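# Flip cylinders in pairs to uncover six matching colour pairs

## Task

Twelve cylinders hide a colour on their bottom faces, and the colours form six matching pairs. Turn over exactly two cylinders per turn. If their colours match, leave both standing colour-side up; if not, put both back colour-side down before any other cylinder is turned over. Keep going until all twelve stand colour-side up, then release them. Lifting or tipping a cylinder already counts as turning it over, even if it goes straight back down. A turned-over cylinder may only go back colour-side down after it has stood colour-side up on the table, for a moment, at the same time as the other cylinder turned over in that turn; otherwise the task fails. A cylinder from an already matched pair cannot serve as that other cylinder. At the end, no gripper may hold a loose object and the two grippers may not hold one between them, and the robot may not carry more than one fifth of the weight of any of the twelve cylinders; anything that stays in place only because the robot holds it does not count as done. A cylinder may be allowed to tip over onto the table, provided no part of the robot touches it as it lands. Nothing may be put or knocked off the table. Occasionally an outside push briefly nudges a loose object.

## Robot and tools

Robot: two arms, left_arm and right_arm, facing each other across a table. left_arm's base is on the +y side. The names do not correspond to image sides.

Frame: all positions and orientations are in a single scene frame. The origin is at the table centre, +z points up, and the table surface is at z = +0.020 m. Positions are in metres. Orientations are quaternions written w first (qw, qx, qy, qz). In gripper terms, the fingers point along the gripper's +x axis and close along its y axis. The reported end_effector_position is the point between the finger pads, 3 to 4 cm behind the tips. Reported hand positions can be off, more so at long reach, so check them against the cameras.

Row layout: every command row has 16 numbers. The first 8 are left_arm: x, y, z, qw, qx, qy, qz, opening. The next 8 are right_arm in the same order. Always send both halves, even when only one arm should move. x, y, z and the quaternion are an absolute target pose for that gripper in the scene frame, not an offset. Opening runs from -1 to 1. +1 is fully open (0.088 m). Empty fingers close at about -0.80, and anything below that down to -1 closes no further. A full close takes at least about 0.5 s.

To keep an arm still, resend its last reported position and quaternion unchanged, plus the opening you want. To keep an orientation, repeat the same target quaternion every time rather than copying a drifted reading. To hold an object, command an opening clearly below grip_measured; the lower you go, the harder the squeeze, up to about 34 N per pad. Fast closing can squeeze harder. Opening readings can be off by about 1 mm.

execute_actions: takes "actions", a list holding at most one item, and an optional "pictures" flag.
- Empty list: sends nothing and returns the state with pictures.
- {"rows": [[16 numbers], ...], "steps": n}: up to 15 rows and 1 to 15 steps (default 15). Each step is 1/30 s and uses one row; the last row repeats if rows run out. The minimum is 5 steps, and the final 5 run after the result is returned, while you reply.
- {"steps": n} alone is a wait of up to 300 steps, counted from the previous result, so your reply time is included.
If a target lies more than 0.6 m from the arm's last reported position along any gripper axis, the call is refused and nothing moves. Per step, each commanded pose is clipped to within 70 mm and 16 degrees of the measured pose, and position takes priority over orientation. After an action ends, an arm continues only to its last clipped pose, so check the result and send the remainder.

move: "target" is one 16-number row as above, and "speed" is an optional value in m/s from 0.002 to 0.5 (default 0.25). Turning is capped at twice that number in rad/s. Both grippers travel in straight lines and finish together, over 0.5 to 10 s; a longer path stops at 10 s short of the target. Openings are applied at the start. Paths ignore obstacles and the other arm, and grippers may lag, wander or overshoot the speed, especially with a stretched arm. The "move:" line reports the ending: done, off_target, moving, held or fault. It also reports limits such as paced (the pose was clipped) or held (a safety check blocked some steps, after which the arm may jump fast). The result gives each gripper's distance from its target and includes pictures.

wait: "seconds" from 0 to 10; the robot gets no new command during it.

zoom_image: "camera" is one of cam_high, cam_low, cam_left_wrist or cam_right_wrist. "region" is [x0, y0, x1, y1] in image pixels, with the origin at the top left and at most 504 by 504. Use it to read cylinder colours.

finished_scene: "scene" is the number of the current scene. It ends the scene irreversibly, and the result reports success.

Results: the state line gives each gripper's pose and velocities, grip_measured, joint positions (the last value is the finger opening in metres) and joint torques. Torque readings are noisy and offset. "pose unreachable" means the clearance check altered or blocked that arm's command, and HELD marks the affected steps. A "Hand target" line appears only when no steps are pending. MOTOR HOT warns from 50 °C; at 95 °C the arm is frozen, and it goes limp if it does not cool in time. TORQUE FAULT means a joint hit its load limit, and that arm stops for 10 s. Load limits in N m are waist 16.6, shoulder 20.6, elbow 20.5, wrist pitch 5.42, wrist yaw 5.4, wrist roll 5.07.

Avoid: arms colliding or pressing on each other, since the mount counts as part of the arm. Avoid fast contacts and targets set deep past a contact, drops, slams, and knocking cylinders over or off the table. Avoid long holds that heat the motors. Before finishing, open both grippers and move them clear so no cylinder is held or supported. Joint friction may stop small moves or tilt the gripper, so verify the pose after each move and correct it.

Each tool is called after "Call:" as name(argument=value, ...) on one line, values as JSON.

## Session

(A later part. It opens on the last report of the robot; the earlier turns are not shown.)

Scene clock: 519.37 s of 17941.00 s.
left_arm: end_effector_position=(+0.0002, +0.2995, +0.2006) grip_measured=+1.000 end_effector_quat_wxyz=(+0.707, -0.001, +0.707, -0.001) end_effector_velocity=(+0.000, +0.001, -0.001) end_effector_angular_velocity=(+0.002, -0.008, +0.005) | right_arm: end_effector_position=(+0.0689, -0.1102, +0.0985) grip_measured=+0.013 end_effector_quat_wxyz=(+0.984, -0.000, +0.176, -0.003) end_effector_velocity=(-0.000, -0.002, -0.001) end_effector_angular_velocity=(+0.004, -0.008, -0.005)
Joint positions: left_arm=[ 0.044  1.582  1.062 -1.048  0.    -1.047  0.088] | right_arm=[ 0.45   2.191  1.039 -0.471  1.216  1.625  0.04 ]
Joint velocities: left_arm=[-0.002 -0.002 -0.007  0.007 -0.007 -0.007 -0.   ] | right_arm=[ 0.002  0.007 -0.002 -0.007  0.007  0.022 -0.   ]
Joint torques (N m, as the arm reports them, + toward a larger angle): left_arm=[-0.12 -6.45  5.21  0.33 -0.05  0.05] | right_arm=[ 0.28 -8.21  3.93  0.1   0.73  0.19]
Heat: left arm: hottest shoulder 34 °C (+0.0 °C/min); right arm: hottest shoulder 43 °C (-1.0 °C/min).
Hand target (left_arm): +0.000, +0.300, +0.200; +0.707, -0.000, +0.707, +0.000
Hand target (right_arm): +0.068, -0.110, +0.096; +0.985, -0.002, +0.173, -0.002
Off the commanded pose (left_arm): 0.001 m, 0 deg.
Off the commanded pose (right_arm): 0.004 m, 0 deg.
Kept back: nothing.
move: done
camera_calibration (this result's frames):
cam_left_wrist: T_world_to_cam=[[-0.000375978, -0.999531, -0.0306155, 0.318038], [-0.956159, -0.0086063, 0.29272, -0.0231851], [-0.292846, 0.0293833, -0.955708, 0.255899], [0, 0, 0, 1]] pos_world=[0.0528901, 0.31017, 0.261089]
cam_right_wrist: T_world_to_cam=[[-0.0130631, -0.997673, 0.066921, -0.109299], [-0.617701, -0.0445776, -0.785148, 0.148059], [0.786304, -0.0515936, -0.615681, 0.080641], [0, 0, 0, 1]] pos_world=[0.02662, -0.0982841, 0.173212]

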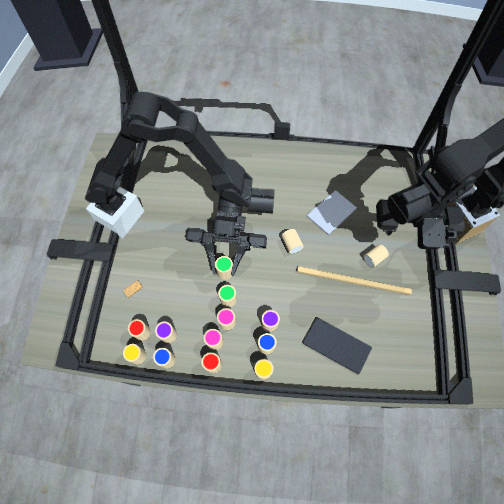

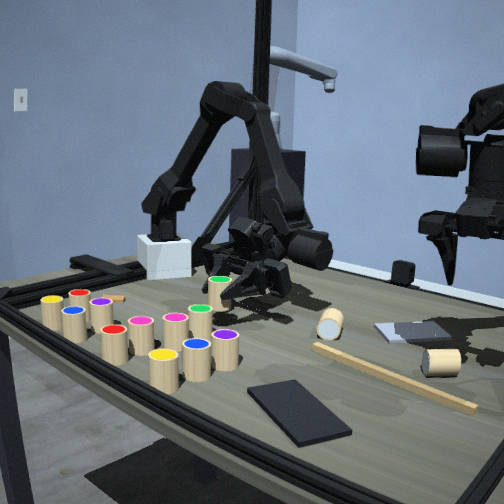

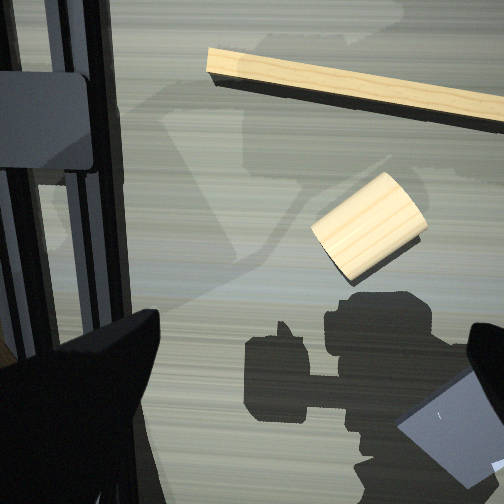

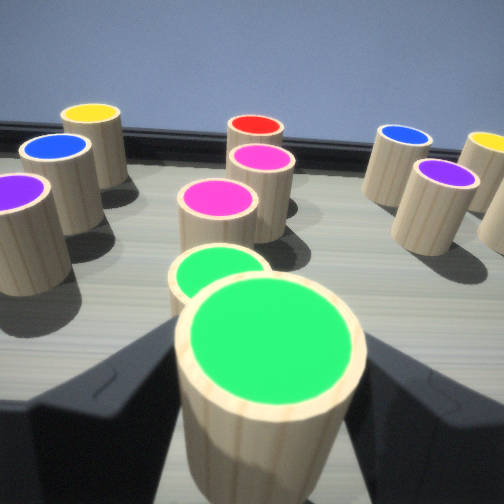

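Call:
move(target=[0,0.3,0.2,0.707,0,0.707,0,1,0.068,-0.11,0.057,0.985,0,0.174,0,-0.3], speed=0.08)

Call:
move(target=[0,0.3,0.2,0.707,0,0.707,0,1,0.068,-0.11,0.057,0.985,0,0.174,0,0.5])

Call:
move(target=[0,0.3,0.2,0.707,0,0.707,0,1,0.028,-0.11,0.15,0.9,0,0.436,0,0.5])

Scene clock: 520.47 s of 17941.00 s.
left_arm: end_effector_position=(+0.0001, +0.2996, +0.2005) grip_measured=+1.000 end_effector_quat_wxyz=(+0.707, -0.001, +0.707, -0.001) end_effector_velocity=(-0.001, +0.002, +0.000) end_effector_angular_velocity=(+0.010, -0.003, -0.010) | right_arm: end_effector_position=(+0.0688, -0.1082, +0.0629) grip_measured=+0.013 end_effector_quat_wxyz=(+0.985, +0.009, +0.173, -0.001) end_effector_velocity=(-0.000, -0.001, -0.004) end_effector_angular_velocity=(-0.005, +0.022, -0.001)
Joint positions: left_arm=[ 0.044  1.582  1.062 -1.048  0.    -1.047  0.088] | right_arm=[ 0.451  2.309  1.039 -0.334  1.222  1.626  0.04 ]
Joint velocities: left_arm=[-0.002 -0.002 -0.002 -0.007 -0.007  0.007 -0.   ] | right_arm=[-0.002  0.002 -0.002  0.007 -0.022 -0.007 -0.   ]
Joint torques (N m, as the arm reports them, + toward a larger angle): left_arm=[ 0.03 -6.31  5.37  0.27 -0.09  0.07] | right_arm=[ 0.25 -8.07  2.59  0.27  0.56 -0.17]
Heat: left arm: hottest shoulder 34 °C (+0.0 °C/min); right arm: hottest shoulder 43 °C (-1.0 °C/min).
Hand target (left_arm): -0.000, +0.300, +0.200; +0.707, +0.000, +0.707, +0.000
Hand target (right_arm): +0.068, -0.110, +0.057; +0.985, +0.000, +0.174, -0.000
Off the commanded pose (left_arm): 0.001 m, 0 deg.
Off the commanded pose (right_arm): 0.006 m, 1 deg.
Kept back: nothing.
move: done
camera_calibration (this result's frames):
cam_left_wrist: T_world_to_cam=[[-0.000381851, -0.999521, -0.0309456, 0.318193], [-0.956104, -0.00870303, 0.2929, -0.0232167], [-0.293029, 0.029699, -0.955642, 0.255684], [0, 0, 0, 1]] pos_world=[0.0528467, 0.310245, 0.260989]
cam_right_wrist: T_world_to_cam=[[-0.0123792, -0.998798, 0.0474217, -0.10382], [-0.613364, -0.0298698, -0.789235, 0.121691], [0.789703, -0.0388569, -0.612257, 0.059841], [0, 0, 0, 1]] pos_world=[0.0260994, -0.0977347, 0.137605]

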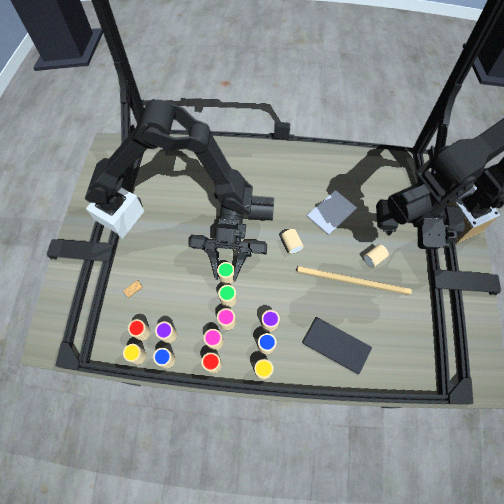

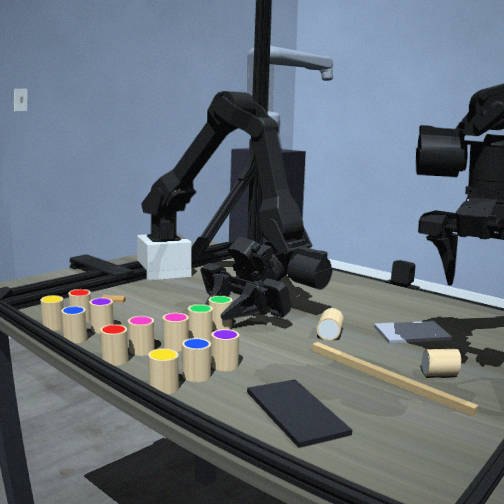

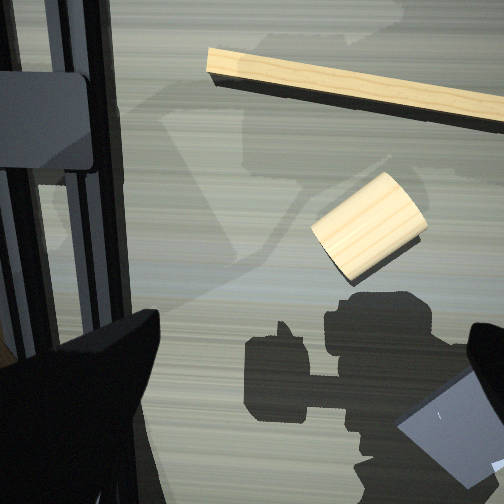

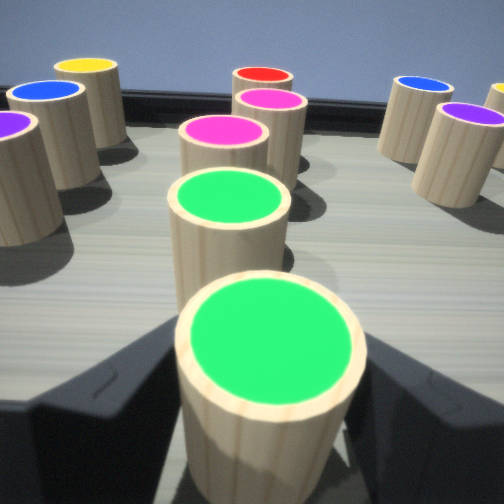

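Scene clock: 521.17 s of 17941.00 s.
left_arm: end_effector_position=(+0.0001, +0.2996, +0.2005) grip_measured=+1.000 end_effector_quat_wxyz=(+0.707, -0.001, +0.707, -0.001) end_effector_velocity=(+0.001, -0.000, -0.001) end_effector_angular_velocity=(+0.002, -0.008, -0.010) | right_arm: end_effector_position=(+0.0688, -0.1083, +0.0616) grip_measured=+0.498 end_effector_quat_wxyz=(+0.985, +0.009, +0.173, -0.001) end_effector_velocity=(+0.000, -0.002, -0.002) end_effector_angular_velocity=(-0.033, +0.007, +0.005)
Joint positions: left_arm=[ 0.044  1.582  1.062 -1.048  0.    -1.047  0.088] | right_arm=[ 0.451  2.313  1.039 -0.331  1.222  1.625  0.063]
Joint velocities: left_arm=[-0.002  0.002 -0.002  0.007 -0.007  0.007  0.   ] | right_arm=[-0.002  0.002 -0.002 -0.007 -0.007 -0.022  0.001]
Joint torques (N m, as the arm reports them, + toward a larger angle): left_arm=[-0.09 -6.07  5.28  0.31 -0.03  0.03] | right_arm=[ 0.22 -8.32  2.75  0.21  0.54 -0.2 ]
Heat: left arm: hottest shoulder 34 °C (+0.0 °C/min); right arm: hottest shoulder 43 °C (-1.0 °C/min).
Hand target (left_arm): +0.000, +0.300, +0.200; +0.707, -0.000, +0.707, +0.000
Hand target (right_arm): +0.068, -0.110, +0.057; +0.985, -0.000, +0.174, -0.000
Off the commanded pose (left_arm): 0.001 m, 0 deg.
Off the commanded pose (right_arm): 0.005 m, 1 deg.
Kept back: nothing.
move: done
camera_calibration (this result's frames):
cam_left_wrist: T_world_to_cam=[[-0.000381851, -0.999521, -0.0309456, 0.318193], [-0.956104, -0.00870303, 0.2929, -0.0232167], [-0.293029, 0.029699, -0.955642, 0.255684], [0, 0, 0, 1]] pos_world=[0.0528467, 0.310245, 0.260989]
cam_right_wrist: T_world_to_cam=[[-0.0122549, -0.998746, 0.0485314, -0.104012], [-0.61305, -0.0308385, -0.789442, 0.120613], [0.789949, -0.0394266, -0.611903, 0.058961], [0, 0, 0, 1]] pos_world=[0.0260908, -0.097837, 0.136343]

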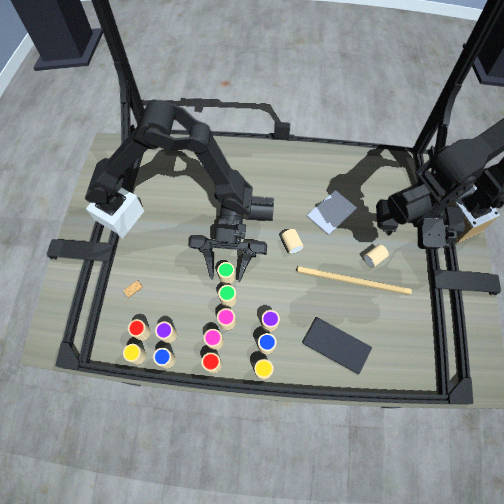

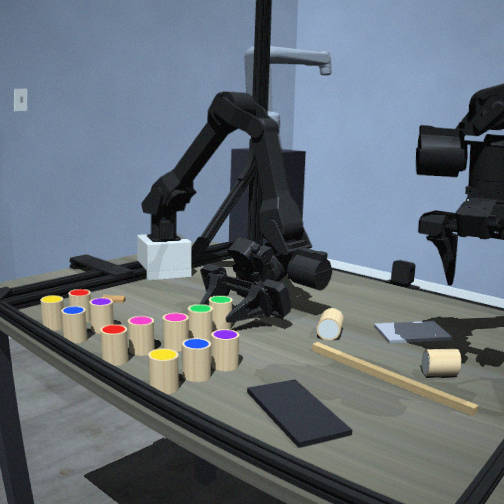

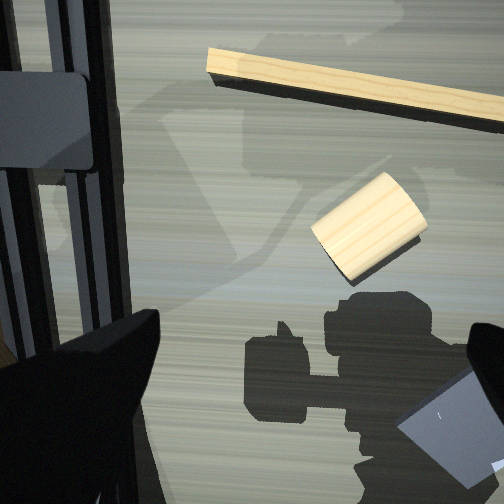

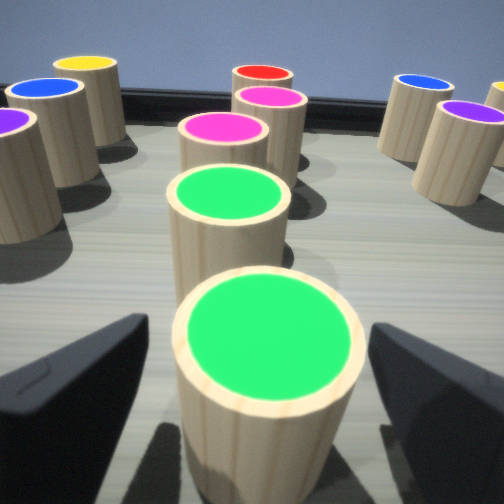

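Scene clock: 522.80 s of 17941.00 s.
left_arm: end_effector_position=(+0.0001, +0.2996, +0.2005) grip_measured=+1.000 end_effector_quat_wxyz=(+0.707, -0.001, +0.707, -0.001) end_effector_velocity=(-0.002, +0.004, +0.001) end_effector_angular_velocity=(+0.018, +0.002, -0.010) | right_arm: end_effector_position=(+0.0277, -0.1117, +0.1443) grip_measured=+0.500 end_effector_quat_wxyz=(+0.901, -0.005, +0.434, -0.001) end_effector_velocity=(-0.002, +0.001, +0.000) end_effector_angular_velocity=(-0.002, +0.022, +0.003)
Joint positions: left_arm=[ 0.044  1.582  1.062 -1.048  0.    -1.047  0.088] | right_arm=[ 0.431  1.892  1.139 -0.821  0.673  1.561  0.064]
Joint velocities: left_arm=[-0.002 -0.002  0.002 -0.022 -0.007  0.007 -0.   ] | right_arm=[-0.002 -0.002  0.007 -0.007 -0.022 -0.007 -0.   ]
Joint torques (N m, as the arm reports them, + toward a larger angle): left_arm=[-0.2  -6.12  5.2   0.33 -0.04 -0.04] | right_arm=[ -0.32 -10.48   6.26  -0.14   0.32  -0.21]
Heat: left arm: hottest shoulder 34 °C (+0.0 °C/min); right arm: hottest shoulder 43 °C (-1.0 °C/min).
Hand target (left_arm): +0.000, +0.300, +0.200; +0.707, -0.000, +0.707, +0.000
Hand target (right_arm): +0.028, -0.109, +0.149; +0.900, +0.000, +0.436, +0.002
Off the commanded pose (left_arm): 0.001 m, 0 deg.
Off the commanded pose (right_arm): 0.006 m, 1 deg.
Kept back: nothing.
move: done
camera_calibration (this result's frames):
cam_left_wrist: T_world_to_cam=[[-0.000381851, -0.999521, -0.0309456, 0.318193], [-0.956104, -0.00870303, 0.2929, -0.0232167], [-0.293029, 0.029699, -0.955642, 0.255684], [0, 0, 0, 1]] pos_world=[0.0528467, 0.310245, 0.260989]
cam_right_wrist: T_world_to_cam=[[0.0287447, -0.997193, 0.0691321, -0.115866], [-0.934701, -0.0513262, -0.351709, 0.104009], [0.35427, -0.0545081, -0.933553, 0.198674], [0, 0, 0, 1]] pos_world=[0.0301641, -0.0993733, 0.230064]

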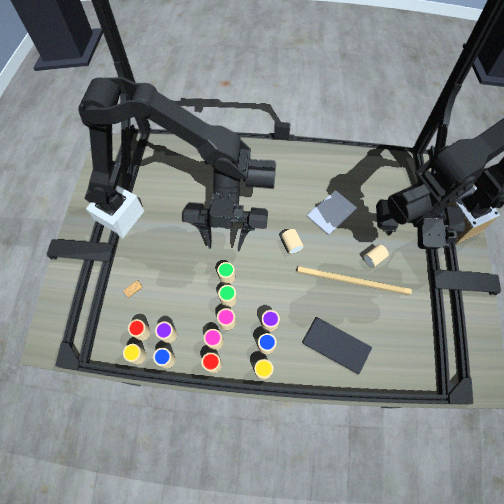

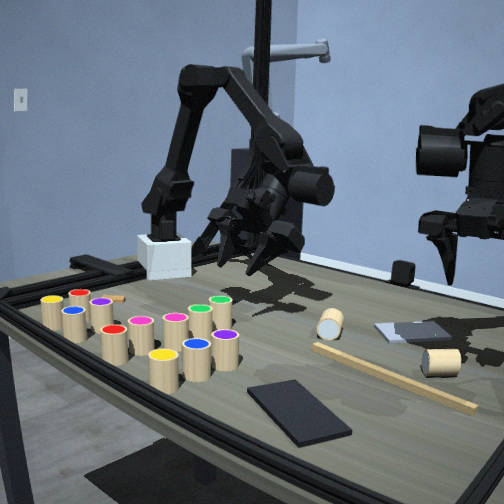

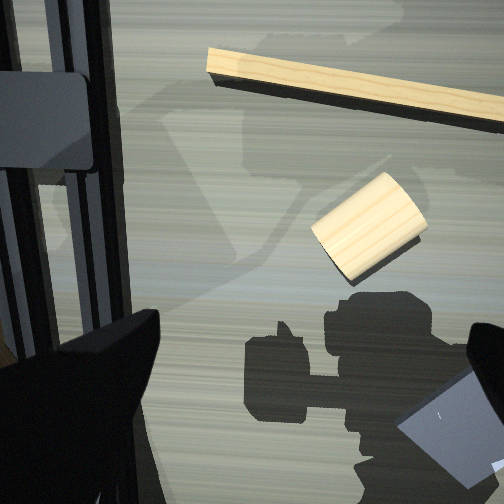

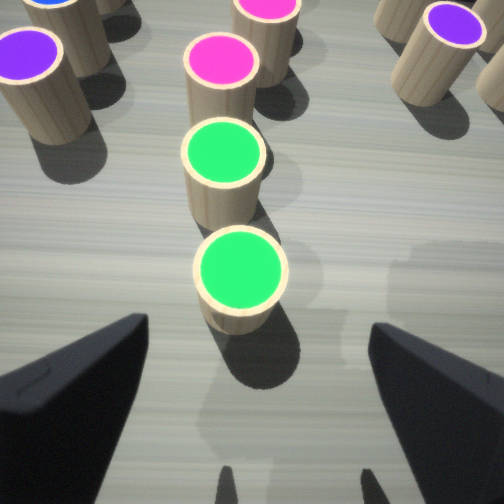

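Call:
finished_scene(scene=1)

The scene is finished: the task was done.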